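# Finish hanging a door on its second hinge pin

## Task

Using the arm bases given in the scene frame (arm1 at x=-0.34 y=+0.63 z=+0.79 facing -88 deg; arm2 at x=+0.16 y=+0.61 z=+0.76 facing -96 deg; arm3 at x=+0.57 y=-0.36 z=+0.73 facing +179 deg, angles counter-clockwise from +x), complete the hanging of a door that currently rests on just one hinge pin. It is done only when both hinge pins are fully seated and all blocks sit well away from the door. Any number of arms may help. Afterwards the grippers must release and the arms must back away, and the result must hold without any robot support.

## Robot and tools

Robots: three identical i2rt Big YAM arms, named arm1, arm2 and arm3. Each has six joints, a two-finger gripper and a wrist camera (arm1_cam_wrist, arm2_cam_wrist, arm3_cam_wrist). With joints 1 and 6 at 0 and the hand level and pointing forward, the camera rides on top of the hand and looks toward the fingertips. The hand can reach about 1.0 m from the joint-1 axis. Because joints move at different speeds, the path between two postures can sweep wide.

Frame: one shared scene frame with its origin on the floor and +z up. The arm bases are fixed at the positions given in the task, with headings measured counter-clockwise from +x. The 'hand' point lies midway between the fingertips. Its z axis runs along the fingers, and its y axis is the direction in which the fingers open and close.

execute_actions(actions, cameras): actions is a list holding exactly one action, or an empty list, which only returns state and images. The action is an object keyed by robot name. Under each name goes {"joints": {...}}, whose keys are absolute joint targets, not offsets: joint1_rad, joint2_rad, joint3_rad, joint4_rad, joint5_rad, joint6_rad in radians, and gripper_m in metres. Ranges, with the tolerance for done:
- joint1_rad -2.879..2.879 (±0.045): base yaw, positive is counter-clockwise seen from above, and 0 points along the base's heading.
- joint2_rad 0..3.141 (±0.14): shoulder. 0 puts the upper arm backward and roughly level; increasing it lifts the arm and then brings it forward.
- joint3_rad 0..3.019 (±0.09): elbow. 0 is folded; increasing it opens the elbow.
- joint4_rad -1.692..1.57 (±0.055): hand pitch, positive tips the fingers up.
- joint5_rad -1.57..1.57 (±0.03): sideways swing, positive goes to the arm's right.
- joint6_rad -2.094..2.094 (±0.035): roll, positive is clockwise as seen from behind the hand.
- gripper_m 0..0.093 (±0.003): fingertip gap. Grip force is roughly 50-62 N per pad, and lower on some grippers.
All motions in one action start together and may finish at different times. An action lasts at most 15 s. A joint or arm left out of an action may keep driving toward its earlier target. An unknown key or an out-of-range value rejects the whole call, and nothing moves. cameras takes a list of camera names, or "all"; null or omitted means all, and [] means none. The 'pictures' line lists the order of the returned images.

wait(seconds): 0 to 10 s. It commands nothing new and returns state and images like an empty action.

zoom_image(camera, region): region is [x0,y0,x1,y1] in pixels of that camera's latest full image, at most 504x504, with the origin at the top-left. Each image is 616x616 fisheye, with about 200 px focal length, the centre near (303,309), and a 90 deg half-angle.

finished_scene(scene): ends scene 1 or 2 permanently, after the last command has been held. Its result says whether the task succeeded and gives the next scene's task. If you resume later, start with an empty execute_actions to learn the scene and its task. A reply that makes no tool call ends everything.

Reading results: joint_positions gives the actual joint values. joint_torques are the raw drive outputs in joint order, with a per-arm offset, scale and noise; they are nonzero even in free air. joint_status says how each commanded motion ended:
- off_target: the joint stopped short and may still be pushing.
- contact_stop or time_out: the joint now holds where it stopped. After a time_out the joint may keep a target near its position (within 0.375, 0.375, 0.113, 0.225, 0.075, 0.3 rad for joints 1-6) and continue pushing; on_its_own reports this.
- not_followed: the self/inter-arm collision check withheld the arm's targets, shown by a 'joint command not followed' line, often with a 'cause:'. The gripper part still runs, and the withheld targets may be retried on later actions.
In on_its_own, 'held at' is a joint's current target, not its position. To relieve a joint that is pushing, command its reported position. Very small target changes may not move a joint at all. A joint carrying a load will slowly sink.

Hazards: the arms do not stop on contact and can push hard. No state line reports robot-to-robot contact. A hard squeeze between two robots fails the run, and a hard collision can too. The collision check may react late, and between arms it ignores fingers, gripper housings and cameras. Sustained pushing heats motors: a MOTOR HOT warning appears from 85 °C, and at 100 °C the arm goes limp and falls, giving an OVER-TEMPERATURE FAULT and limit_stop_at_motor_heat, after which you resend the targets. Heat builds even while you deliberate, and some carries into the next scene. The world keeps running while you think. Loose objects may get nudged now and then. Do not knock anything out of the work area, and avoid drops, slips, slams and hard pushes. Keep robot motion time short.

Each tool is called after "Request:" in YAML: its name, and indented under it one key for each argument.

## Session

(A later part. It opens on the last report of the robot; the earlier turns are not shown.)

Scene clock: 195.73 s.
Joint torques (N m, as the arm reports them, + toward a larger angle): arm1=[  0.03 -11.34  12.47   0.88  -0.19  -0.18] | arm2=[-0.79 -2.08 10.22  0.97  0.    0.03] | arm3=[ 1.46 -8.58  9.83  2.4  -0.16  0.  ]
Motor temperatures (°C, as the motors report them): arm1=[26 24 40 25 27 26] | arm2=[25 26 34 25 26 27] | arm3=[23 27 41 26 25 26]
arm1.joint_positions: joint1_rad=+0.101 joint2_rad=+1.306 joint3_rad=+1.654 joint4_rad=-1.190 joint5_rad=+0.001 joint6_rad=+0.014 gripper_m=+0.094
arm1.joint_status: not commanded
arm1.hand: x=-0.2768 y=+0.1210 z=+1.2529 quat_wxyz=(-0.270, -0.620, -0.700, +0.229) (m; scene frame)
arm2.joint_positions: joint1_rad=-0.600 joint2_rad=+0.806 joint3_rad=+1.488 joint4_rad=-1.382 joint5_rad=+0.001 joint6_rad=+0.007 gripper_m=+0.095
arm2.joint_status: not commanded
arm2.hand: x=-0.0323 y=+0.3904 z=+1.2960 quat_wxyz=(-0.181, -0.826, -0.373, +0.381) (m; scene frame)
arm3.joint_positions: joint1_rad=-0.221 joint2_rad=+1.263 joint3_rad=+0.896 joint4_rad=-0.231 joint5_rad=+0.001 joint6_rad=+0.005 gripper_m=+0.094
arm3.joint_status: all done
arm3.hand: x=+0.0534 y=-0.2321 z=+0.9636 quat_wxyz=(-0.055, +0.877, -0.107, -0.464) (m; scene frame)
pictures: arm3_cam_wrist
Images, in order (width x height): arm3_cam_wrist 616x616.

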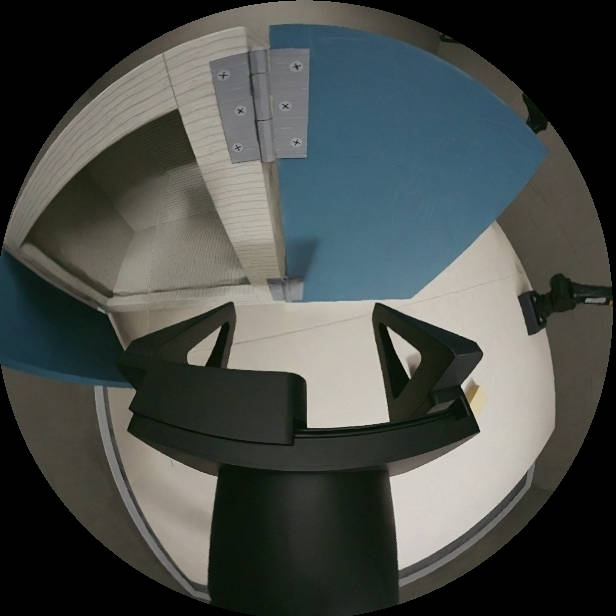

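Request:
zoom_image:
  camera: "arm3_cam_wrist"
  region: [0, 180, 260, 380]

Request:
zoom_image:
  camera: "arm3_cam_wrist"
  region: [255, 255, 325, 315]

Region (0, 180, 260, 380) of arm3_cam_wrist's 616x616 image, scaled by 1.938, with more detail than that image has; it fills the top 388 rows of this view, and the rest is white.

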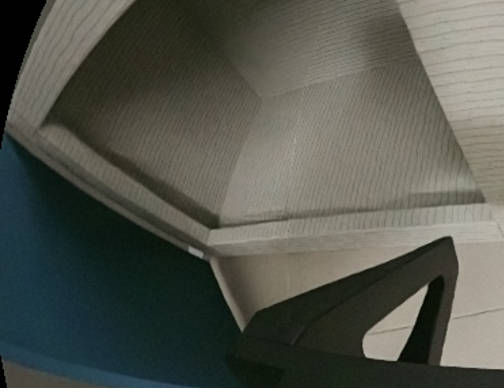

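Region (255, 255, 325, 315) of arm3_cam_wrist's 616x616 image, scaled by 7.200, with more detail than that image has; it fills the top 432 rows of this view, and the rest is white.

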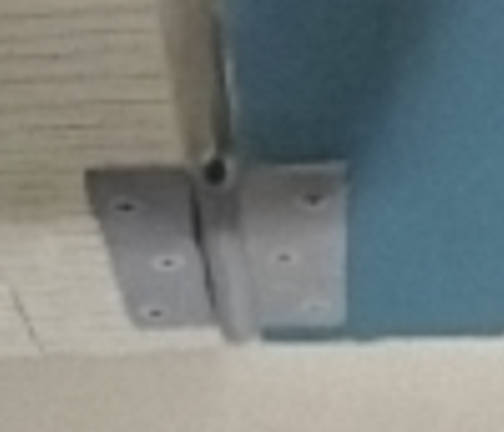

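Request:
execute_actions:
  actions:
    - {"arm1":{"joints":{"joint1_rad":-0.1,"joint2_rad":1.6,"joint3_rad":2.15,"joint4_rad":-1.15}},"arm3":{"joints":{"joint1_rad":0.6,"joint2_rad":0.7,"joint3_rad":1.2,"joint4_rad":-1.5}}}

Scene clock: 213.03 s.
Joint torques (N m, as the arm reports them, + toward a larger angle): arm1=[  0.4  -15.51  11.86   1.88  -0.17  -0.18] | arm2=[-0.94 -1.41 10.27  0.84 -0.01  0.01] | arm3=[ 0.9  -1.34  8.95  0.91 -0.08 -0.03]
Motor temperatures (°C, as the motors report them): arm1=[26 25 41 25 27 26] | arm2=[25 26 34 25 26 27] | arm3=[23 28 40 27 25 26]
arm1.joint_positions: joint1_rad=-0.104 joint2_rad=+1.602 joint3_rad=+2.109 joint4_rad=-1.166 joint5_rad=+0.000 joint6_rad=+0.013 gripper_m=+0.094
arm1.joint_status: all done
arm1.hand: x=-0.3895 y=-0.0013 z=+1.3333 quat_wxyz=(-0.303, -0.661, -0.609, +0.316) (m; scene frame)
arm2.joint_positions: joint1_rad=-0.600 joint2_rad=+0.806 joint3_rad=+1.488 joint4_rad=-1.382 joint5_rad=+0.001 joint6_rad=+0.007 gripper_m=+0.095
arm2.joint_status: not commanded
arm2.hand: x=-0.0323 y=+0.3904 z=+1.2960 quat_wxyz=(-0.181, -0.826, -0.373, +0.381) (m; scene frame)
arm3.joint_positions: joint1_rad=+0.589 joint2_rad=+0.702 joint3_rad=+1.197 joint4_rad=-1.489 joint5_rad=-0.002 joint6_rad=+0.005 gripper_m=+0.094
arm3.joint_status: all done
arm3.hand: x=+0.3626 y=-0.4912 z=+1.1288 quat_wxyz=(+0.081, +0.920, +0.269, -0.272) (m; scene frame)
pictures: arm1_cam_wrist, arm2_cam_wrist, arm3_cam_wrist
Images, in order (width x height): arm1_cam_wrist 616x616, arm2_cam_wrist 616x616, arm3_cam_wrist 616x616.

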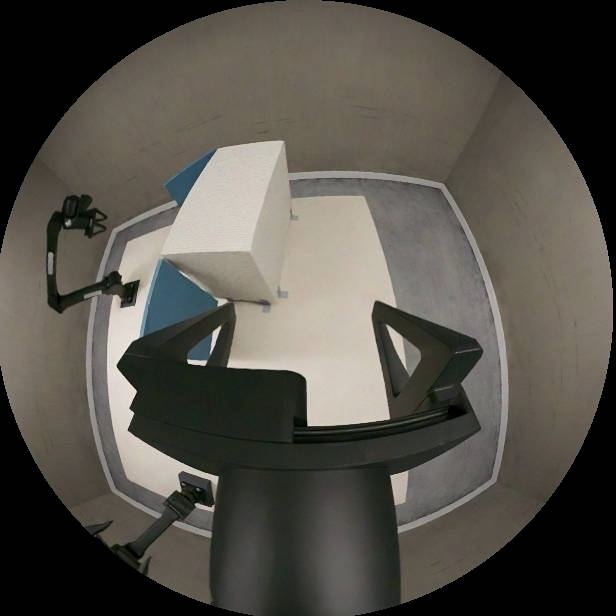

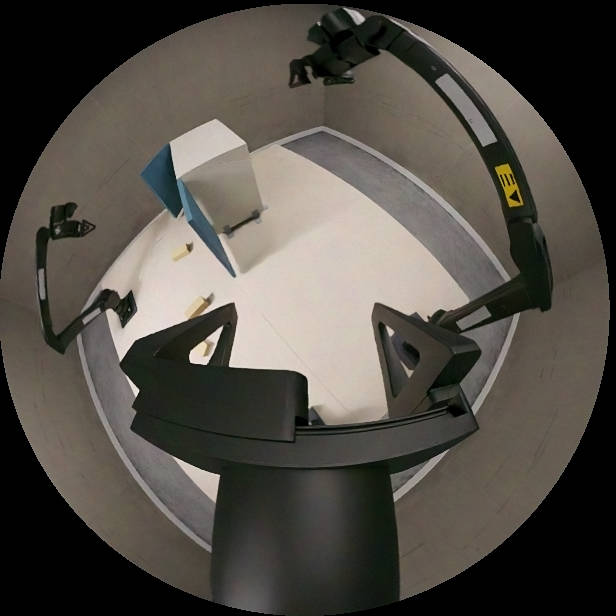

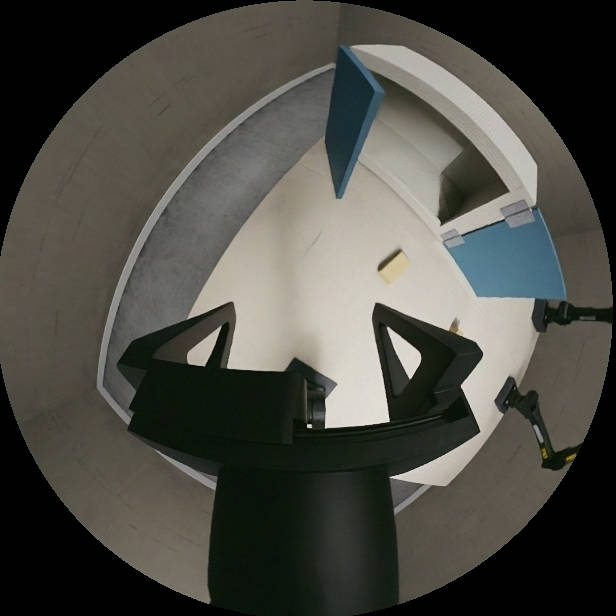

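Something thin at (313,240).

Request:
zoom_image:
  camera: "arm3_cam_wrist"
  region: [280, 200, 360, 270]

Region (280, 200, 360, 270) of arm3_cam_wrist's 616x616 image, scaled by 6.300, with more detail than that image has; it fills the top 441 rows of this view, and the rest is white.

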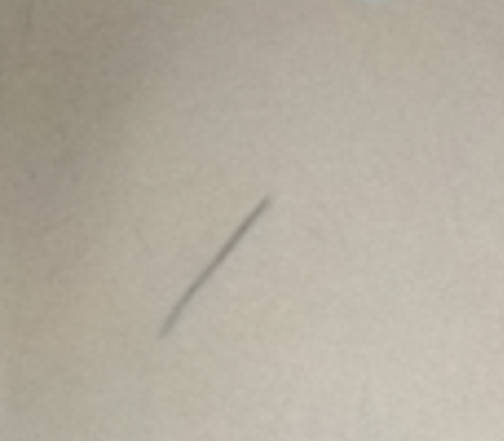

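Request:
execute_actions:
  actions:
    - {"arm3":{"joints":{"joint1_rad":0.51,"joint2_rad":1.23,"joint3_rad":0.97,"joint4_rad":-0.93}},"arm1":{"joints":{"joint2_rad":0.8,"joint3_rad":1.3}}}
  cameras: ["arm3_cam_wrist"]

Request:
zoom_image:
  camera: "arm3_cam_wrist"
  region: [230, 180, 390, 320]

Scene clock: 226.03 s.
Joint torques (N m, as the arm reports them, + toward a larger angle): arm1=[ 0.11 -3.03  9.19  1.61 -0.17 -0.18] | arm2=[-1.08 -1.88 10.2   0.9   0.01  0.03] | arm3=[-0.96 -7.29  9.62  1.62 -0.09  0.03]
Motor temperatures (°C, as the motors report them): arm1=[26 25 41 25 27 26] | arm2=[25 26 34 25 26 27] | arm3=[23 27 39 26 25 26]
arm1.joint_positions: joint1_rad=-0.104 joint2_rad=+0.805 joint3_rad=+1.290 joint4_rad=-1.159 joint5_rad=+0.000 joint6_rad=+0.013 gripper_m=+0.094
arm1.joint_status: all done
arm1.hand: x=-0.3697 y=+0.2897 z=+1.2680 quat_wxyz=(-0.298, -0.664, -0.611, +0.311) (m; scene frame)
arm2.joint_positions: joint1_rad=-0.600 joint2_rad=+0.806 joint3_rad=+1.488 joint4_rad=-1.382 joint5_rad=+0.001 joint6_rad=+0.007 gripper_m=+0.095
arm2.joint_status: not commanded
arm2.hand: x=-0.0323 y=+0.3904 z=+1.2960 quat_wxyz=(-0.181, -0.826, -0.373, +0.381) (m; scene frame)
arm3.joint_positions: joint1_rad=+0.520 joint2_rad=+1.232 joint3_rad=+0.962 joint4_rad=-0.947 joint5_rad=-0.002 joint6_rad=+0.005 gripper_m=+0.094
arm3.joint_status: all done
arm3.hand: x=+0.2079 y=-0.5571 z=+0.9046 quat_wxyz=(+0.045, +0.954, +0.244, -0.170) (m; scene frame)
pictures: arm3_cam_wrist
Images, in order (width x height): arm3_cam_wrist 616x616.

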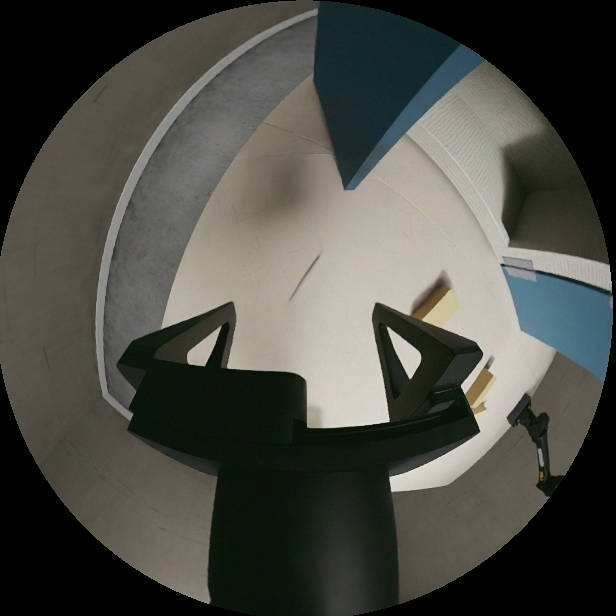

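Region (230, 180, 390, 320) of arm3_cam_wrist's 616x616 image, scaled by 3.150, with more detail than that image has; it fills the top 441 rows of this view, and the rest is white.

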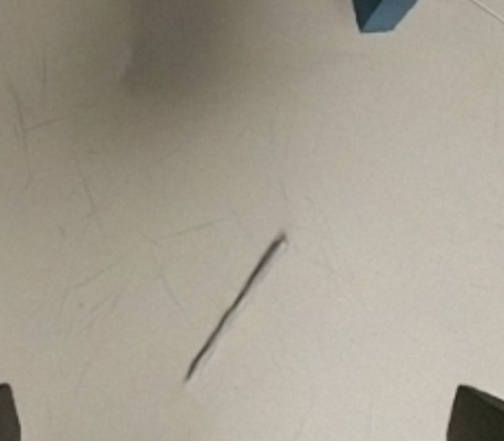

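Request:
execute_actions:
  actions:
    - {"arm3":{"joints":{"joint1_rad":0.5,"joint2_rad":1.55,"joint3_rad":1.06,"joint4_rad":-1.07,"joint6_rad":0.6,"gripper_m":0.05}}}
  cameras: ["arm3_cam_wrist"]

Scene clock: 245.23 s.
Joint torques (N m, as the arm reports them, + toward a larger angle): arm1=[ 0.04 -3.2   9.23  1.7  -0.17 -0.2 ] | arm2=[-0.54 -2.06 10.34  0.96 -0.01  0.02] | arm3=[ -1.25 -11.08  10.37   0.07   0.     0.14]
Motor temperatures (°C, as the motors report them): arm1=[26 24 39 25 27 26] | arm2=[25 26 35 25 26 27] | arm3=[23 28 40 26 25 26]
arm1.joint_positions: joint1_rad=-0.104 joint2_rad=+0.805 joint3_rad=+1.290 joint4_rad=-1.159 joint5_rad=+0.000 joint6_rad=+0.013 gripper_m=+0.094
arm1.joint_status: not commanded
arm1.hand: x=-0.3697 y=+0.2897 z=+1.2680 quat_wxyz=(-0.298, -0.664, -0.611, +0.311) (m; scene frame)
arm2.joint_positions: joint1_rad=-0.600 joint2_rad=+0.806 joint3_rad=+1.488 joint4_rad=-1.382 joint5_rad=+0.001 joint6_rad=+0.007 gripper_m=+0.095
arm2.joint_status: not commanded
arm2.hand: x=-0.0323 y=+0.3904 z=+1.2960 quat_wxyz=(-0.181, -0.826, -0.373, +0.381) (m; scene frame)
arm3.joint_positions: joint1_rad=+0.516 joint2_rad=+1.563 joint3_rad=+1.026 joint4_rad=-1.060 joint5_rad=-0.002 joint6_rad=+0.592 gripper_m=+0.050
arm3.joint_status: all done
arm3.hand: x=+0.2113 y=-0.5531 z=+0.7954 quat_wxyz=(-0.006, +0.999, -0.046, +0.011) (m; scene frame)
pictures: arm3_cam_wrist
Images, in order (width x height): arm3_cam_wrist 616x616.

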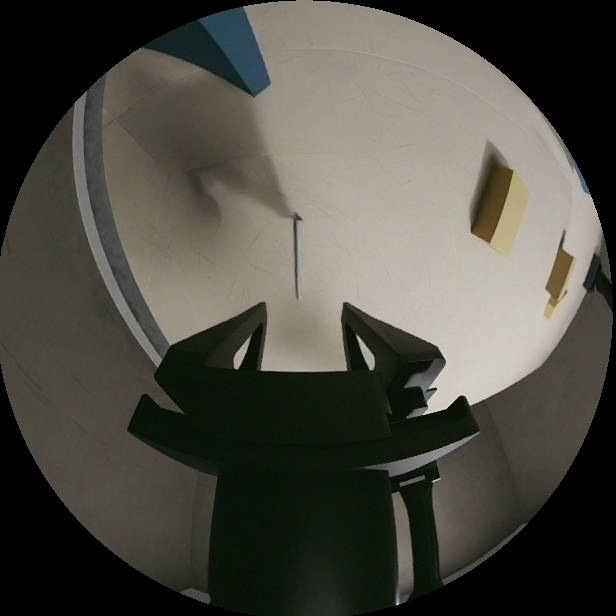

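Request:
execute_actions:
  actions:
    - {"arm3":{"joints":{"joint1_rad":0.47,"joint2_rad":1.655,"joint3_rad":1.085,"joint4_rad":-0.97,"joint6_rad":0.55,"gripper_m":0.04}}}
  cameras: ["arm3_cam_wrist"]

Scene clock: 255.93 s.
Joint torques (N m, as the arm reports them, + toward a larger angle): arm1=[ 0.08 -3.02  9.24  1.69 -0.17 -0.18] | arm2=[-0.67 -1.87 10.37  0.93 -0.01  0.02] | arm3=[ -0.54 -10.71  10.39   1.    -0.03  -0.03]
Motor temperatures (°C, as the motors report them): arm1=[26 24 38 25 27 26] | arm2=[25 26 35 25 26 27] | arm3=[23 28 40 26 25 26]
arm1.joint_positions: joint1_rad=-0.104 joint2_rad=+0.805 joint3_rad=+1.290 joint4_rad=-1.159 joint5_rad=+0.000 joint6_rad=+0.013 gripper_m=+0.094
arm1.joint_status: not commanded
arm1.hand: x=-0.3697 y=+0.2897 z=+1.2680 quat_wxyz=(-0.298, -0.664, -0.611, +0.311) (m; scene frame)
arm2.joint_positions: joint1_rad=-0.600 joint2_rad=+0.806 joint3_rad=+1.488 joint4_rad=-1.382 joint5_rad=+0.001 joint6_rad=+0.007 gripper_m=+0.095
arm2.joint_status: not commanded
arm2.hand: x=-0.0323 y=+0.3904 z=+1.2960 quat_wxyz=(-0.181, -0.826, -0.373, +0.381) (m; scene frame)
arm3.joint_positions: joint1_rad=+0.479 joint2_rad=+1.654 joint3_rad=+1.048 joint4_rad=-0.982 joint5_rad=-0.002 joint6_rad=+0.558 gripper_m=+0.040
arm3.joint_status: all done
arm3.hand: x=+0.1845 y=-0.5495 z=+0.7658 quat_wxyz=(-0.004, +0.999, -0.048, +0.008) (m; scene frame)
pictures: arm3_cam_wrist
Images, in order (width x height): arm3_cam_wrist 616x616.

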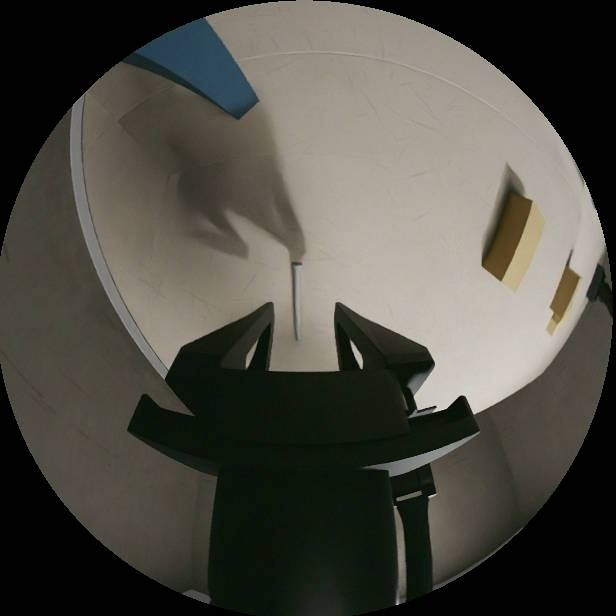

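Request:
execute_actions:
  actions:
    - {"arm3":{"joints":{"joint1_rad":0.492,"joint2_rad":1.715,"joint3_rad":1.075,"joint4_rad":-0.905}}}
  cameras: ["arm3_cam_wrist"]

Scene clock: 266.90 s.
Joint torques (N m, as the arm reports them, + toward a larger angle): arm1=[ 0.25 -3.1   9.28  1.68 -0.17 -0.19] | arm2=[-0.28 -1.83 10.35  0.99  0.    0.01] | arm3=[  1.43 -11.59   9.23   0.92  -0.02  -0.03]
Motor temperatures (°C, as the motors report them): arm1=[26 24 38 25 27 26] | arm2=[25 26 35 25 26 27] | arm3=[23 29 41 26 25 26]
arm1.joint_positions: joint1_rad=-0.104 joint2_rad=+0.805 joint3_rad=+1.290 joint4_rad=-1.159 joint5_rad=+0.000 joint6_rad=+0.013 gripper_m=+0.094
arm1.joint_status: not commanded
arm1.hand: x=-0.3697 y=+0.2897 z=+1.2680 quat_wxyz=(-0.298, -0.664, -0.611, +0.311) (m; scene frame)
arm2.joint_positions: joint1_rad=-0.600 joint2_rad=+0.806 joint3_rad=+1.488 joint4_rad=-1.382 joint5_rad=+0.001 joint6_rad=+0.007 gripper_m=+0.095
arm2.joint_status: not commanded
arm2.hand: x=-0.0323 y=+0.3904 z=+1.2960 quat_wxyz=(-0.181, -0.826, -0.373, +0.381) (m; scene frame)
arm3.joint_positions: joint1_rad=+0.479 joint2_rad=+1.709 joint3_rad=+1.048 joint4_rad=-0.918 joint5_rad=-0.002 joint6_rad=+0.558 gripper_m=+0.040
arm3.joint_status: all done
arm3.hand: x=+0.1753 y=-0.5541 z=+0.7427 quat_wxyz=(-0.002, +0.999, -0.047, +0.004) (m; scene frame)
pictures: arm3_cam_wrist
Images, in order (width x height): arm3_cam_wrist 616x616.

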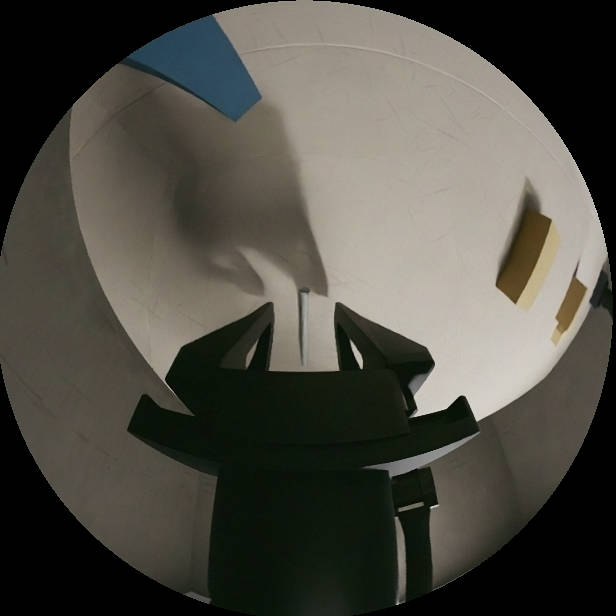

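Request:
execute_actions:
  actions:
    - {"arm3":{"joints":{"joint2_rad":1.735,"joint4_rad":-0.89}}}
  cameras: []

Request:
execute_actions:
  actions:
    - {"arm3":{"joints":{"gripper_m":0.0}}}
  cameras: ["arm3_cam_wrist"]

Scene clock: 271.30 s.
Joint torques (N m, as the arm reports them, + toward a larger angle): arm1=[ 0.18 -3.03  9.18  1.68 -0.17 -0.18] | arm2=[-0.37 -1.69 10.26  0.91  0.    0.01] | arm3=[  1.48 -10.54   9.23   0.82  -0.03  -0.04]
Motor temperatures (°C, as the motors report them): arm1=[26 24 38 25 27 26] | arm2=[25 26 35 25 26 27] | arm3=[23 29 41 26 25 26]
arm1.joint_positions: joint1_rad=-0.104 joint2_rad=+0.805 joint3_rad=+1.290 joint4_rad=-1.159 joint5_rad=+0.000 joint6_rad=+0.013 gripper_m=+0.094
arm1.joint_status: not commanded
arm1.hand: x=-0.3697 y=+0.2897 z=+1.2680 quat_wxyz=(-0.298, -0.664, -0.611, +0.311) (m; scene frame)
arm2.joint_positions: joint1_rad=-0.600 joint2_rad=+0.806 joint3_rad=+1.488 joint4_rad=-1.382 joint5_rad=+0.001 joint6_rad=+0.007 gripper_m=+0.095
arm2.joint_status: not commanded
arm2.hand: x=-0.0323 y=+0.3904 z=+1.2960 quat_wxyz=(-0.181, -0.826, -0.373, +0.381) (m; scene frame)
arm3.joint_positions: joint1_rad=+0.479 joint2_rad=+1.719 joint3_rad=+1.048 joint4_rad=-0.903 joint5_rad=-0.002 joint6_rad=+0.558 gripper_m=+0.040
arm3.joint_status: all done
arm3.hand: x=+0.1731 y=-0.5552 z=+0.7383 quat_wxyz=(+0.000, +0.999, -0.047, +0.002) (m; scene frame)
pictures: none
No camera images: the call's "cameras" was empty. Leave "cameras" out to get every camera's image.

Scene clock: 271.87 s.
Joint torques (N m, as the arm reports them, + toward a larger angle): arm1=[ 0.12 -2.97  9.16  1.65 -0.18 -0.18] | arm2=[-0.69 -1.91 10.35  0.73 -0.03  0.01] | arm3=[ 1.06 -9.93  9.18  0.89 -0.03 -0.04]
Motor temperatures (°C, as the motors report them): arm1=[26 24 38 25 27 26] | arm2=[25 26 35 25 26 27] | arm3=[23 29 41 26 25 26]
arm1.joint_positions: joint1_rad=-0.104 joint2_rad=+0.805 joint3_rad=+1.290 joint4_rad=-1.159 joint5_rad=+0.000 joint6_rad=+0.013 gripper_m=+0.094
arm1.joint_status: not commanded
arm1.hand: x=-0.3697 y=+0.2897 z=+1.2680 quat_wxyz=(-0.298, -0.664, -0.611, +0.311) (m; scene frame)
arm2.joint_positions: joint1_rad=-0.600 joint2_rad=+0.806 joint3_rad=+1.488 joint4_rad=-1.382 joint5_rad=+0.001 joint6_rad=+0.007 gripper_m=+0.095
arm2.joint_status: not commanded
arm2.hand: x=-0.0323 y=+0.3904 z=+1.2960 quat_wxyz=(-0.181, -0.826, -0.373, +0.381) (m; scene frame)
arm3.joint_positions: joint1_rad=+0.479 joint2_rad=+1.719 joint3_rad=+1.048 joint4_rad=-0.903 joint5_rad=-0.002 joint6_rad=+0.557 gripper_m=+0.000
arm3.joint_status: all done
arm3.hand: x=+0.1731 y=-0.5552 z=+0.7383 quat_wxyz=(+0.000, +0.999, -0.047, +0.002) (m; scene frame)
pictures: arm3_cam_wrist
Images, in order (width x height): arm3_cam_wrist 616x616.

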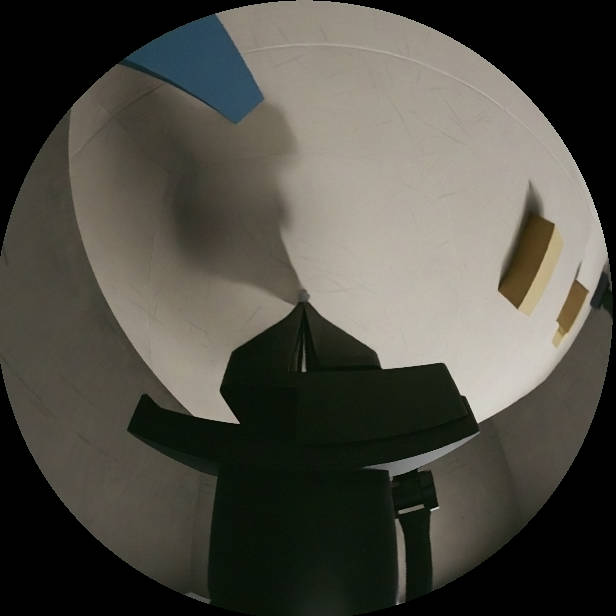

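Missed (above it). Reopen, lower.

Request:
execute_actions:
  actions:
    - {"arm3":{"joints":{"gripper_m":0.025}}}
  cameras: []

Request:
execute_actions:
  actions:
    - {"arm3":{"joints":{"joint2_rad":1.765,"joint4_rad":-0.875}}}
  cameras: ["arm3_cam_wrist"]

Scene clock: 276.70 s.
Joint torques (N m, as the arm reports them, + toward a larger angle): arm1=[ 0.1  -3.04  9.24  1.65 -0.17 -0.18] | arm2=[-0.94 -2.01 10.26  0.79  0.03  0.03] | arm3=[  1.2  -10.48   9.18   0.68  -0.01  -0.03]
Motor temperatures (°C, as the motors report them): arm1=[26 24 38 25 27 26] | arm2=[25 26 35 25 26 27] | arm3=[23 29 40 26 25 26]
arm1.joint_positions: joint1_rad=-0.104 joint2_rad=+0.805 joint3_rad=+1.290 joint4_rad=-1.159 joint5_rad=+0.000 joint6_rad=+0.013 gripper_m=+0.094
arm1.joint_status: not commanded
arm1.hand: x=-0.3697 y=+0.2897 z=+1.2680 quat_wxyz=(-0.298, -0.664, -0.611, +0.311) (m; scene frame)
arm2.joint_positions: joint1_rad=-0.600 joint2_rad=+0.806 joint3_rad=+1.488 joint4_rad=-1.382 joint5_rad=+0.001 joint6_rad=+0.007 gripper_m=+0.095
arm2.joint_status: not commanded
arm2.hand: x=-0.0323 y=+0.3904 z=+1.2960 quat_wxyz=(-0.181, -0.826, -0.373, +0.381) (m; scene frame)
arm3.joint_positions: joint1_rad=+0.479 joint2_rad=+1.720 joint3_rad=+1.048 joint4_rad=-0.902 joint5_rad=-0.002 joint6_rad=+0.557 gripper_m=+0.025
arm3.joint_status: all done
arm3.hand: x=+0.1731 y=-0.5552 z=+0.7378 quat_wxyz=(-0.001, +0.999, -0.047, +0.002) (m; scene frame)
pictures: none
No camera images: the call's "cameras" was empty. Leave "cameras" out to get every camera's image.

Scene clock: 277.30 s.
Joint torques (N m, as the arm reports them, + toward a larger angle): arm1=[ 0.06 -3.06  9.26  1.66 -0.18 -0.18] | arm2=[-0.51 -1.96 10.22  0.82 -0.01  0.03] | arm3=[ 1.76 -9.81  8.96  0.91 -0.02 -0.03]
Motor temperatures (°C, as the motors report them): arm1=[26 24 38 25 27 26] | arm2=[25 26 35 25 26 27] | arm3=[23 29 40 26 25 26]
arm1.joint_positions: joint1_rad=-0.104 joint2_rad=+0.805 joint3_rad=+1.290 joint4_rad=-1.159 joint5_rad=+0.000 joint6_rad=+0.013 gripper_m=+0.094
arm1.joint_status: not commanded
arm1.hand: x=-0.3697 y=+0.2897 z=+1.2680 quat_wxyz=(-0.298, -0.664, -0.611, +0.311) (m; scene frame)
arm2.joint_positions: joint1_rad=-0.600 joint2_rad=+0.806 joint3_rad=+1.488 joint4_rad=-1.382 joint5_rad=+0.001 joint6_rad=+0.007 gripper_m=+0.095
arm2.joint_status: not commanded
arm2.hand: x=-0.0323 y=+0.3904 z=+1.2960 quat_wxyz=(-0.181, -0.826, -0.373, +0.381) (m; scene frame)
arm3.joint_positions: joint1_rad=+0.479 joint2_rad=+1.736 joint3_rad=+1.050 joint4_rad=-0.887 joint5_rad=-0.001 joint6_rad=+0.558 gripper_m=+0.025
arm3.joint_status: all done
arm3.hand: x=+0.1707 y=-0.5563 z=+0.7316 quat_wxyz=(-0.001, +0.999, -0.047, +0.001) (m; scene frame)
pictures: arm3_cam_wrist
Images, in order (width x height): arm3_cam_wrist 616x616.

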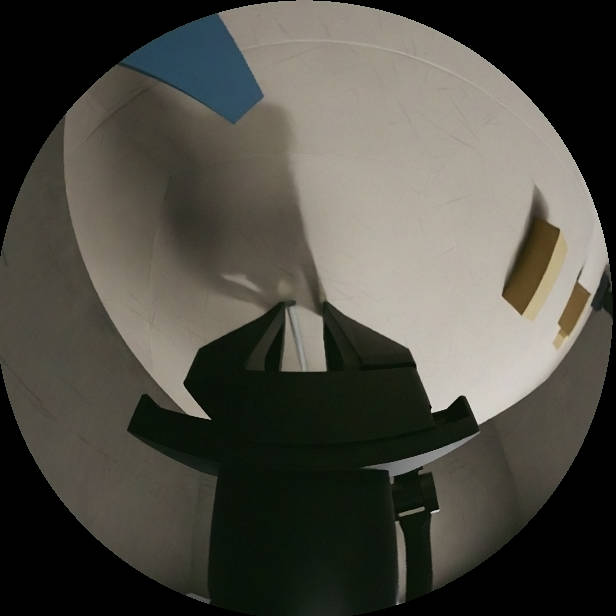

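Request:
execute_actions:
  actions:
    - {"arm3":{"joints":{"gripper_m":0.04,"joint1_rad":0.51,"joint2_rad":1.69,"joint3_rad":0.99,"joint4_rad":-0.885}}}
  cameras: ["arm3_cam_wrist"]

Scene clock: 283.23 s.
Joint torques (N m, as the arm reports them, + toward a larger angle): arm1=[ 0.21 -3.03  9.23  1.65 -0.17 -0.19] | arm2=[-0.15 -1.64 10.29  0.89  0.    0.02] | arm3=[  1.12 -11.8    6.11   0.53  -0.03  -0.03]
Motor temperatures (°C, as the motors report them): arm1=[26 24 38 25 27 26] | arm2=[25 26 35 25 26 27] | arm3=[23 29 40 26 25 26]
arm1.joint_positions: joint1_rad=-0.104 joint2_rad=+0.805 joint3_rad=+1.290 joint4_rad=-1.159 joint5_rad=+0.000 joint6_rad=+0.013 gripper_m=+0.094
arm1.joint_status: not commanded
arm1.hand: x=-0.3697 y=+0.2897 z=+1.2680 quat_wxyz=(-0.298, -0.664, -0.611, +0.311) (m; scene frame)
arm2.joint_positions: joint1_rad=-0.600 joint2_rad=+0.806 joint3_rad=+1.488 joint4_rad=-1.382 joint5_rad=+0.001 joint6_rad=+0.007 gripper_m=+0.095
arm2.joint_status: not commanded
arm2.hand: x=-0.0323 y=+0.3904 z=+1.2960 quat_wxyz=(-0.181, -0.826, -0.373, +0.381) (m; scene frame)
arm3.joint_positions: joint1_rad=+0.497 joint2_rad=+1.699 joint3_rad=+0.997 joint4_rad=-0.887 joint5_rad=-0.001 joint6_rad=+0.557 gripper_m=+0.040
arm3.joint_status: all done
arm3.hand: x=+0.1931 y=-0.5537 z=+0.7318 quat_wxyz=(-0.004, +0.999, -0.038, +0.008) (m; scene frame)
pictures: arm3_cam_wrist
Images, in order (width x height): arm3_cam_wrist 616x616.

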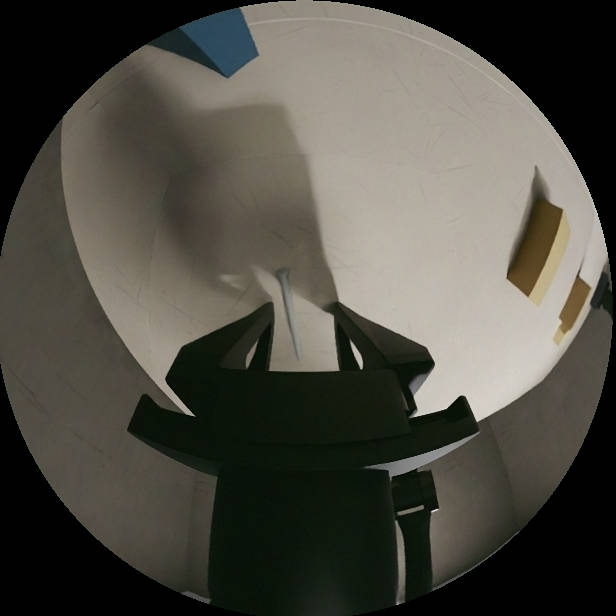

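Good; close.

Request:
execute_actions:
  actions:
    - {"arm3":{"joints":{"gripper_m":0.0}}}
  cameras: ["arm3_cam_wrist"]

Scene clock: 289.57 s.
Joint torques (N m, as the arm reports them, + toward a larger angle): arm1=[ 0.26 -3.04  9.23  1.65 -0.17 -0.19] | arm2=[-0.69 -1.67 10.24  0.9   0.    0.02] | arm3=[  1.28 -11.81   6.3    0.41  -0.03  -0.03]
Motor temperatures (°C, as the motors report them): arm1=[26 24 38 25 27 26] | arm2=[25 26 35 25 26 27] | arm3=[23 29 39 26 25 26]
arm1.joint_positions: joint1_rad=-0.104 joint2_rad=+0.805 joint3_rad=+1.290 joint4_rad=-1.159 joint5_rad=+0.000 joint6_rad=+0.013 gripper_m=+0.094
arm1.joint_status: not commanded
arm1.hand: x=-0.3697 y=+0.2897 z=+1.2680 quat_wxyz=(-0.298, -0.664, -0.611, +0.311) (m; scene frame)
arm2.joint_positions: joint1_rad=-0.600 joint2_rad=+0.806 joint3_rad=+1.488 joint4_rad=-1.382 joint5_rad=+0.001 joint6_rad=+0.007 gripper_m=+0.095
arm2.joint_status: not commanded
arm2.hand: x=-0.0323 y=+0.3904 z=+1.2960 quat_wxyz=(-0.181, -0.826, -0.373, +0.381) (m; scene frame)
arm3.joint_positions: joint1_rad=+0.497 joint2_rad=+1.699 joint3_rad=+0.996 joint4_rad=-0.887 joint5_rad=-0.001 joint6_rad=+0.557 gripper_m=+0.002
arm3.joint_status: all done
arm3.hand: x=+0.1936 y=-0.5534 z=+0.7314 quat_wxyz=(-0.005, +0.999, -0.038, +0.009) (m; scene frame)
pictures: arm3_cam_wrist
Images, in order (width x height): arm3_cam_wrist 616x616.

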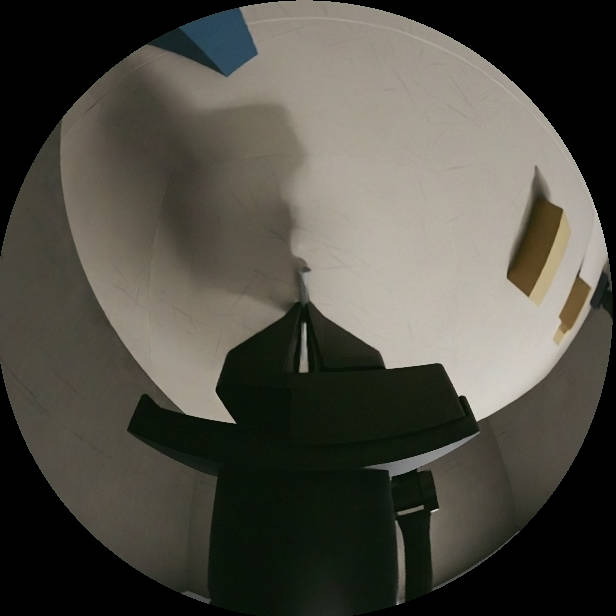

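Request:
execute_actions:
  actions:
    - {"arm3":{"joints":{"joint2_rad":1.2}}}
  cameras: []

Request:
execute_actions:
  actions:
    - {"arm3":{"joints":{"joint1_rad":-0.25,"joint2_rad":0.83,"joint3_rad":0.36,"joint4_rad":0.49,"joint6_rad":0}}}
  cameras: ["arm3_cam_wrist"]

Scene clock: 295.80 s.
Joint torques (N m, as the arm reports them, + toward a larger angle): arm1=[ 0.21 -2.95  9.2   1.66 -0.17 -0.18] | arm2=[-0.26 -1.89 10.3   0.76  0.02  0.03] | arm3=[ 1.46 -6.78  9.92  1.18 -0.08 -0.06]
Motor temperatures (°C, as the motors report them): arm1=[26 24 38 25 27 26] | arm2=[25 26 35 25 26 27] | arm3=[23 29 38 26 25 26]
arm1.joint_positions: joint1_rad=-0.104 joint2_rad=+0.805 joint3_rad=+1.290 joint4_rad=-1.159 joint5_rad=+0.000 joint6_rad=+0.013 gripper_m=+0.094
arm1.joint_status: not commanded
arm1.hand: x=-0.3697 y=+0.2897 z=+1.2680 quat_wxyz=(-0.298, -0.664, -0.611, +0.311) (m; scene frame)
arm2.joint_positions: joint1_rad=-0.600 joint2_rad=+0.806 joint3_rad=+1.488 joint4_rad=-1.382 joint5_rad=+0.001 joint6_rad=+0.007 gripper_m=+0.095
arm2.joint_status: not commanded
arm2.hand: x=-0.0323 y=+0.3904 z=+1.2960 quat_wxyz=(-0.181, -0.826, -0.373, +0.381) (m; scene frame)
arm3.joint_positions: joint1_rad=+0.497 joint2_rad=+1.189 joint3_rad=+0.983 joint4_rad=-0.887 joint5_rad=-0.001 joint6_rad=+0.557 gripper_m=+0.002
arm3.joint_status: all done
arm3.hand: x=+0.1879 y=-0.5565 z=+0.9376 quat_wxyz=(+0.117, +0.971, -0.037, -0.205) (m; scene frame)
pictures: none
No camera images: the call's "cameras" was empty. Leave "cameras" out to get every camera's image.

Scene clock: 297.53 s.
Joint torques (N m, as the arm reports them, + toward a larger angle): arm1=[ 0.05 -3.18  9.19  1.64 -0.17 -0.19] | arm2=[-1.11 -1.41 10.36  0.84  0.    0.03] | arm3=[-0.46 -2.52  9.7   2.69 -0.1  -0.05]
Motor temperatures (°C, as the motors report them): arm1=[26 24 38 25 27 26] | arm2=[25 26 35 25 26 27] | arm3=[23 29 39 26 25 26]
arm1.joint_positions: joint1_rad=-0.104 joint2_rad=+0.805 joint3_rad=+1.290 joint4_rad=-1.159 joint5_rad=+0.000 joint6_rad=+0.013 gripper_m=+0.094
arm1.joint_status: not commanded
arm1.hand: x=-0.3697 y=+0.2897 z=+1.2680 quat_wxyz=(-0.298, -0.664, -0.611, +0.311) (m; scene frame)
arm2.joint_positions: joint1_rad=-0.600 joint2_rad=+0.806 joint3_rad=+1.488 joint4_rad=-1.382 joint5_rad=+0.001 joint6_rad=+0.007 gripper_m=+0.095
arm2.joint_status: not commanded
arm2.hand: x=-0.0323 y=+0.3904 z=+1.2960 quat_wxyz=(-0.181, -0.826, -0.373, +0.381) (m; scene frame)
arm3.joint_positions: joint1_rad=-0.240 joint2_rad=+0.831 joint3_rad=+0.355 joint4_rad=+0.468 joint5_rad=-0.001 joint6_rad=+0.008 gripper_m=+0.002
arm3.joint_status: all done
arm3.hand: x=+0.1808 y=-0.2555 z=+1.0059 quat_wxyz=(-0.087, +0.704, -0.093, -0.699) (m; scene frame)
pictures: arm3_cam_wrist
Images, in order (width x height): arm3_cam_wrist 616x616.

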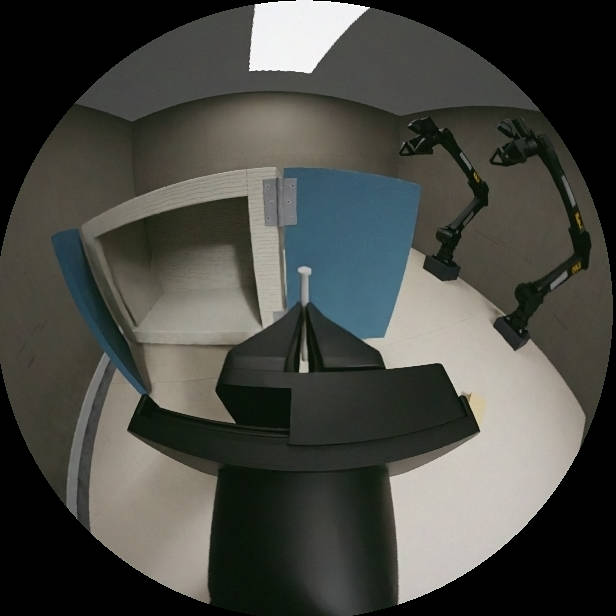

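Request:
execute_actions:
  actions:
    - {"arm3":{"joints":{"joint1_rad":-0.185,"joint2_rad":1.58,"joint3_rad":0.69,"joint4_rad":0.92}}}
  cameras: ["arm3_cam_wrist","arm2_cam_wrist"]

Scene clock: 312.83 s.
Joint torques (N m, as the arm reports them, + toward a larger angle): arm1=[ 0.1  -3.27  9.24  1.67 -0.16 -0.18] | arm2=[-0.84 -2.12 10.26  0.77  0.02  0.02] | arm3=[  0.69 -10.4    8.65   2.55  -0.12  -0.04]
Motor temperatures (°C, as the motors report them): arm1=[26 24 39 25 27 26] | arm2=[25 26 35 25 26 27] | arm3=[23 28 40 27 25 26]
arm1.joint_positions: joint1_rad=-0.104 joint2_rad=+0.805 joint3_rad=+1.290 joint4_rad=-1.159 joint5_rad=+0.000 joint6_rad=+0.013 gripper_m=+0.094
arm1.joint_status: not commanded
arm1.hand: x=-0.3697 y=+0.2897 z=+1.2680 quat_wxyz=(-0.298, -0.664, -0.611, +0.311) (m; scene frame)
arm2.joint_positions: joint1_rad=-0.600 joint2_rad=+0.806 joint3_rad=+1.488 joint4_rad=-1.382 joint5_rad=+0.001 joint6_rad=+0.007 gripper_m=+0.095
arm2.joint_status: not commanded
arm2.hand: x=-0.0323 y=+0.3904 z=+1.2960 quat_wxyz=(-0.181, -0.826, -0.373, +0.381) (m; scene frame)
arm3.joint_positions: joint1_rad=-0.196 joint2_rad=+1.586 joint3_rad=+0.671 joint4_rad=+0.898 joint5_rad=-0.001 joint6_rad=+0.008 gripper_m=+0.002
arm3.joint_status: all done
arm3.hand: x=+0.0084 y=-0.2361 z=+0.9278 quat_wxyz=(-0.072, +0.709, -0.078, -0.697) (m; scene frame)
pictures: arm2_cam_wrist, arm3_cam_wrist
Images, in order (width x height): arm2_cam_wrist 616x616, arm3_cam_wrist 616x616.

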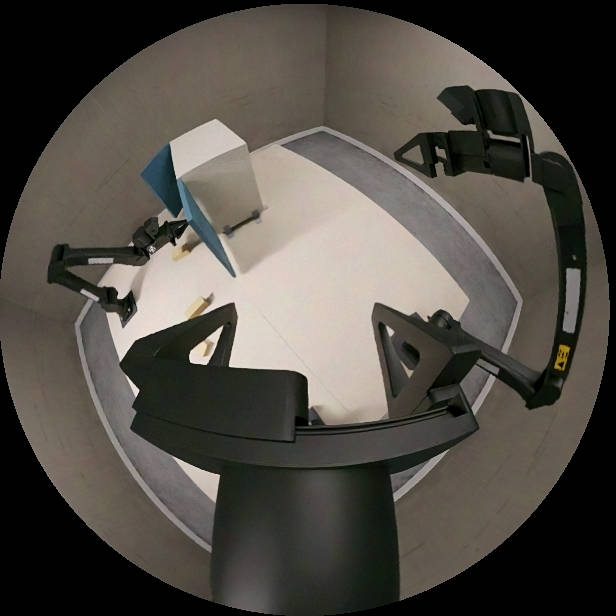

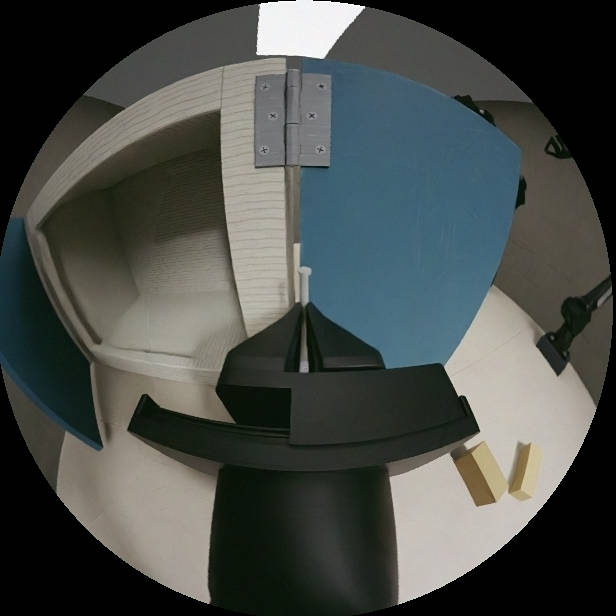

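Request:
execute_actions:
  actions:
    - {"arm2":{"joints":{"joint1_rad":0.15}}}
  cameras: []

Request:
execute_actions:
  actions:
    - {"arm2":{"joints":{"joint2_rad":1.3,"joint3_rad":0.92,"joint4_rad":-0.1,"joint5_rad":0.5}}}
  cameras: ["arm2_cam_wrist"]

Scene clock: 332.43 s.
Joint torques (N m, as the arm reports them, + toward a larger angle): arm1=[ 0.23 -3.08  9.21  1.68 -0.17 -0.18] | arm2=[ 0.05 -1.83 10.28  0.83 -0.02  0.02] | arm3=[  0.68 -10.36   8.31   2.61  -0.12  -0.03]
Motor temperatures (°C, as the motors report them): arm1=[26 24 39 25 27 26] | arm2=[25 26 36 25 26 27] | arm3=[23 29 40 27 25 26]
arm1.joint_positions: joint1_rad=-0.104 joint2_rad=+0.805 joint3_rad=+1.290 joint4_rad=-1.159 joint5_rad=+0.000 joint6_rad=+0.013 gripper_m=+0.094
arm1.joint_status: not commanded
arm1.hand: x=-0.3697 y=+0.2897 z=+1.2680 quat_wxyz=(-0.298, -0.664, -0.611, +0.311) (m; scene frame)
arm2.joint_positions: joint1_rad=+0.141 joint2_rad=+0.806 joint3_rad=+1.488 joint4_rad=-1.382 joint5_rad=+0.001 joint6_rad=+0.007 gripper_m=+0.095
arm2.joint_status: all done
arm2.hand: x=+0.1681 y=+0.3193 z=+1.2978 quat_wxyz=(-0.308, -0.633, -0.647, +0.293) (m; scene frame)
arm3.joint_positions: joint1_rad=-0.196 joint2_rad=+1.586 joint3_rad=+0.671 joint4_rad=+0.898 joint5_rad=-0.001 joint6_rad=+0.008 gripper_m=+0.002
arm3.joint_status: not commanded
arm3.hand: x=+0.0084 y=-0.2361 z=+0.9278 quat_wxyz=(-0.072, +0.709, -0.078, -0.697) (m; scene frame)
pictures: none
No camera images: the call's "cameras" was empty. Leave "cameras" out to get every camera's image.

Scene clock: 334.13 s.
Joint torques (N m, as the arm reports them, + toward a larger angle): arm1=[ 0.04 -3.    9.25  1.7  -0.17 -0.19] | arm2=[ 0.41 -9.34 12.56  2.6   0.4   0.06] | arm3=[  0.94 -10.14   8.33   2.62  -0.11  -0.01]
Motor temperatures (°C, as the motors report them): arm1=[26 24 39 25 27 26] | arm2=[25 26 36 25 26 27] | arm3=[23 29 40 27 25 26]
arm1.joint_positions: joint1_rad=-0.104 joint2_rad=+0.805 joint3_rad=+1.290 joint4_rad=-1.159 joint5_rad=+0.000 joint6_rad=+0.013 gripper_m=+0.094
arm1.joint_status: not commanded
arm1.hand: x=-0.3697 y=+0.2897 z=+1.2680 quat_wxyz=(-0.298, -0.664, -0.611, +0.311) (m; scene frame)
arm2.joint_positions: joint1_rad=+0.141 joint2_rad=+1.304 joint3_rad=+0.898 joint4_rad=-0.129 joint5_rad=+0.496 joint6_rad=+0.007 gripper_m=+0.095
arm2.joint_status: all done
arm2.hand: x=+0.0960 y=+0.0762 z=+1.0137 quat_wxyz=(-0.202, -0.676, -0.516, +0.486) (m; scene frame)
arm3.joint_positions: joint1_rad=-0.196 joint2_rad=+1.586 joint3_rad=+0.671 joint4_rad=+0.898 joint5_rad=-0.001 joint6_rad=+0.008 gripper_m=+0.002
arm3.joint_status: not commanded
arm3.hand: x=+0.0084 y=-0.2361 z=+0.9278 quat_wxyz=(-0.072, +0.709, -0.078, -0.697) (m; scene frame)
pictures: arm2_cam_wrist
Images, in order (width x height): arm2_cam_wrist 616x616.

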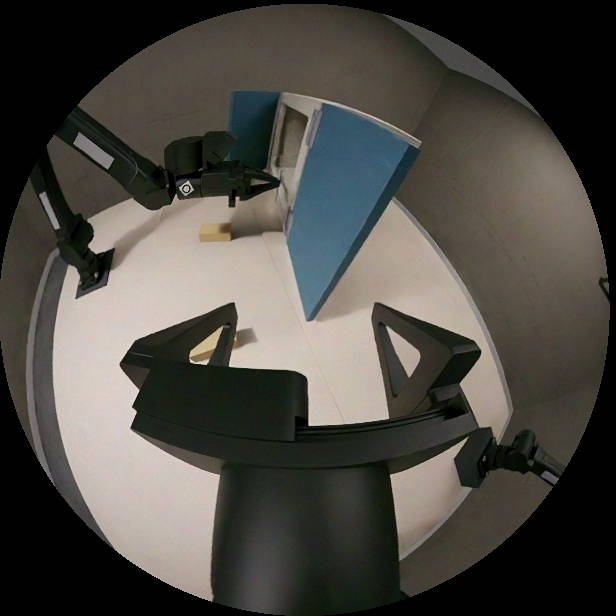

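Request:
zoom_image:
  camera: "arm2_cam_wrist"
  region: [240, 90, 350, 250]

Region (240, 90, 350, 250) of arm2_cam_wrist's 616x616 image, scaled by 3.150, with more detail than that image has; it fills the left 346 columns of this view, and the rest is white.

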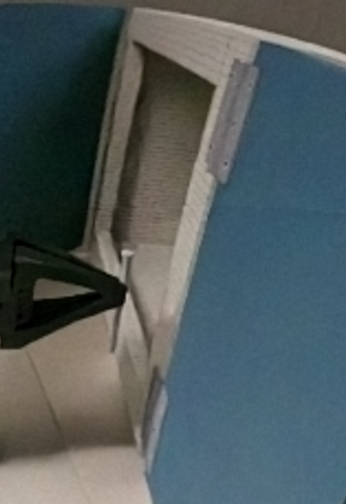

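Request:
execute_actions:
  actions:
    - {"arm3":{"joints":{"joint1_rad":-0.175,"joint2_rad":1.67,"joint3_rad":0.84,"joint4_rad":0.865}}}
  cameras: ["arm3_cam_wrist","arm2_cam_wrist"]

Request:
zoom_image:
  camera: "arm2_cam_wrist"
  region: [255, 150, 325, 250]

Scene clock: 345.70 s.
Joint torques (N m, as the arm reports them, + toward a larger angle): arm1=[ 0.25 -3.12  9.23  1.67 -0.17 -0.19] | arm2=[ 0.15 -9.61 12.48  2.75  0.39  0.04] | arm3=[  1.21 -10.59  11.19   1.52  -0.1   -0.06]
Motor temperatures (°C, as the motors report them): arm1=[26 24 39 25 27 26] | arm2=[25 26 37 25 26 27] | arm3=[23 29 40 27 25 26]
arm1.joint_positions: joint1_rad=-0.104 joint2_rad=+0.805 joint3_rad=+1.290 joint4_rad=-1.159 joint5_rad=+0.000 joint6_rad=+0.013 gripper_m=+0.094
arm1.joint_status: not commanded
arm1.hand: x=-0.3697 y=+0.2897 z=+1.2680 quat_wxyz=(-0.298, -0.664, -0.611, +0.311) (m; scene frame)
arm2.joint_positions: joint1_rad=+0.141 joint2_rad=+1.304 joint3_rad=+0.898 joint4_rad=-0.129 joint5_rad=+0.496 joint6_rad=+0.007 gripper_m=+0.095
arm2.joint_status: not commanded
arm2.hand: x=+0.0960 y=+0.0762 z=+1.0137 quat_wxyz=(-0.202, -0.676, -0.516, +0.486) (m; scene frame)
arm3.joint_positions: joint1_rad=-0.190 joint2_rad=+1.667 joint3_rad=+0.792 joint4_rad=+0.872 joint5_rad=-0.001 joint6_rad=+0.007 gripper_m=+0.002
arm3.joint_status: all done
arm3.hand: x=-0.0337 y=-0.2311 z=+0.9339 quat_wxyz=(-0.070, +0.704, -0.075, -0.703) (m; scene frame)
pictures: arm2_cam_wrist, arm3_cam_wrist
Images, in order (width x height): arm2_cam_wrist 616x616, arm3_cam_wrist 616x616.

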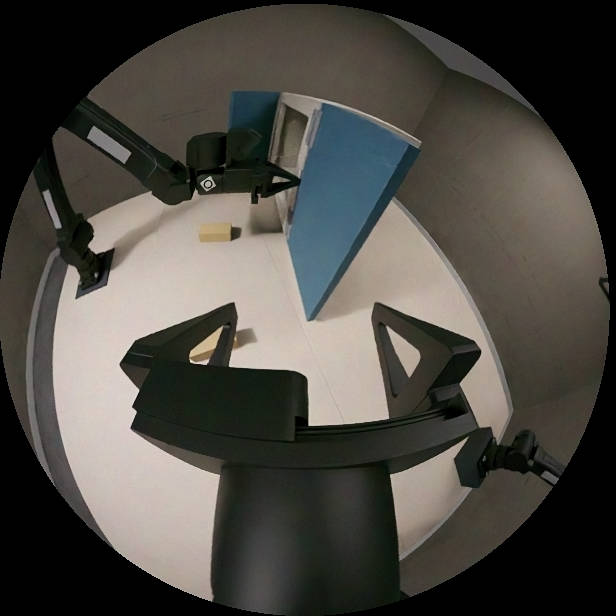

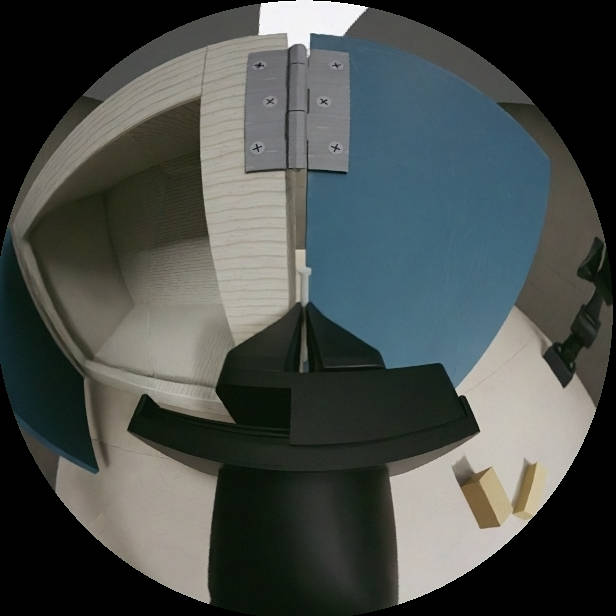

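Region (255, 150, 325, 250) of arm2_cam_wrist's 616x616 image, scaled by 5.040, with more detail than that image has; it fills the left 353 columns of this view, and the rest is white.

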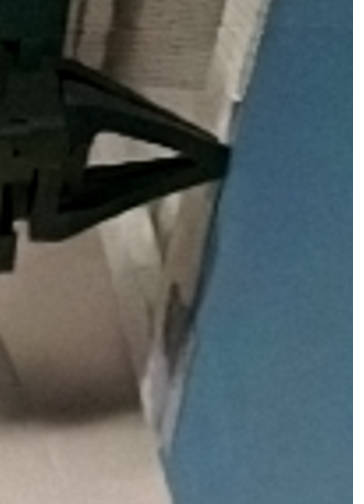

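Request:
execute_actions:
  actions:
    - {"arm2":{"joints":{"joint1_rad":0.25,"joint2_rad":1.62,"joint3_rad":1.15,"joint4_rad":0.15,"joint5_rad":0.9}}}
  cameras: ["arm2_cam_wrist"]

Scene clock: 354.27 s.
Joint torques (N m, as the arm reports them, + toward a larger angle): arm1=[ 0.23 -3.09  9.22  1.71 -0.16 -0.19] | arm2=[ -0.81 -12.96  13.44   2.51   0.44   0.07] | arm3=[  1.59 -10.8   11.15   1.4   -0.1   -0.02]
Motor temperatures (°C, as the motors report them): arm1=[26 24 39 25 27 26] | arm2=[25 27 38 25 26 27] | arm3=[23 29 41 27 25 26]
arm1.joint_positions: joint1_rad=-0.104 joint2_rad=+0.805 joint3_rad=+1.290 joint4_rad=-1.159 joint5_rad=+0.000 joint6_rad=+0.013 gripper_m=+0.094
arm1.joint_status: not commanded
arm1.hand: x=-0.3697 y=+0.2897 z=+1.2680 quat_wxyz=(-0.298, -0.664, -0.611, +0.311) (m; scene frame)
arm2.joint_positions: joint1_rad=+0.254 joint2_rad=+1.622 joint3_rad=+1.109 joint4_rad=+0.122 joint5_rad=+0.896 joint6_rad=+0.006 gripper_m=+0.095
arm2.joint_status: all done
arm2.hand: x=+0.1159 y=-0.0119 z=+1.0146 quat_wxyz=(-0.149, -0.675, -0.404, +0.599) (m; scene frame)
arm3.joint_positions: joint1_rad=-0.190 joint2_rad=+1.667 joint3_rad=+0.792 joint4_rad=+0.872 joint5_rad=-0.001 joint6_rad=+0.007 gripper_m=+0.002
arm3.joint_status: not commanded
arm3.hand: x=-0.0337 y=-0.2311 z=+0.9339 quat_wxyz=(-0.070, +0.704, -0.075, -0.703) (m; scene frame)
pictures: arm2_cam_wrist
Images, in order (width x height): arm2_cam_wrist 616x616.

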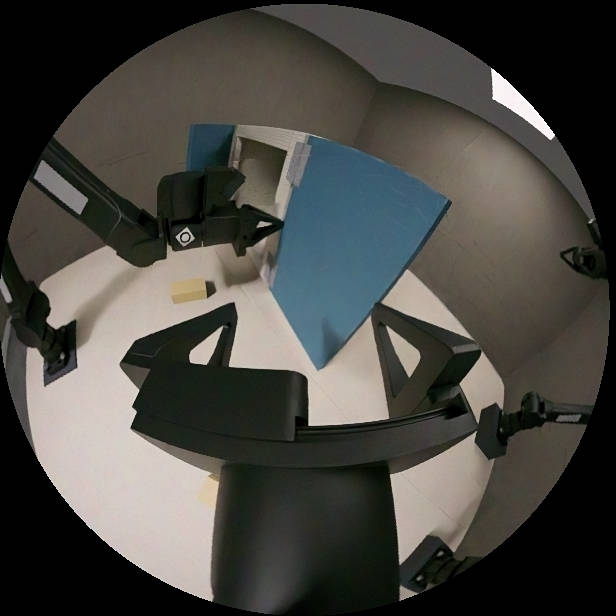

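Request:
zoom_image:
  camera: "arm2_cam_wrist"
  region: [235, 190, 315, 300]

Region (235, 190, 315, 300) of arm2_cam_wrist's 616x616 image, scaled by 4.582, with more detail than that image has; it fills the left 367 columns of this view, and the rest is white.

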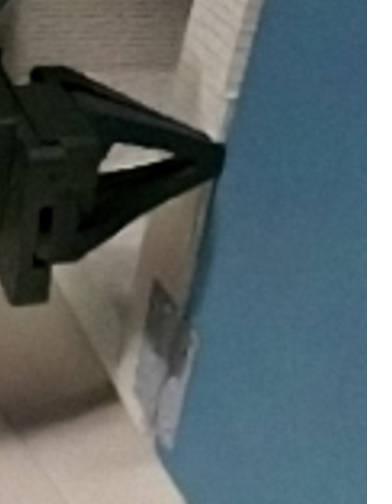

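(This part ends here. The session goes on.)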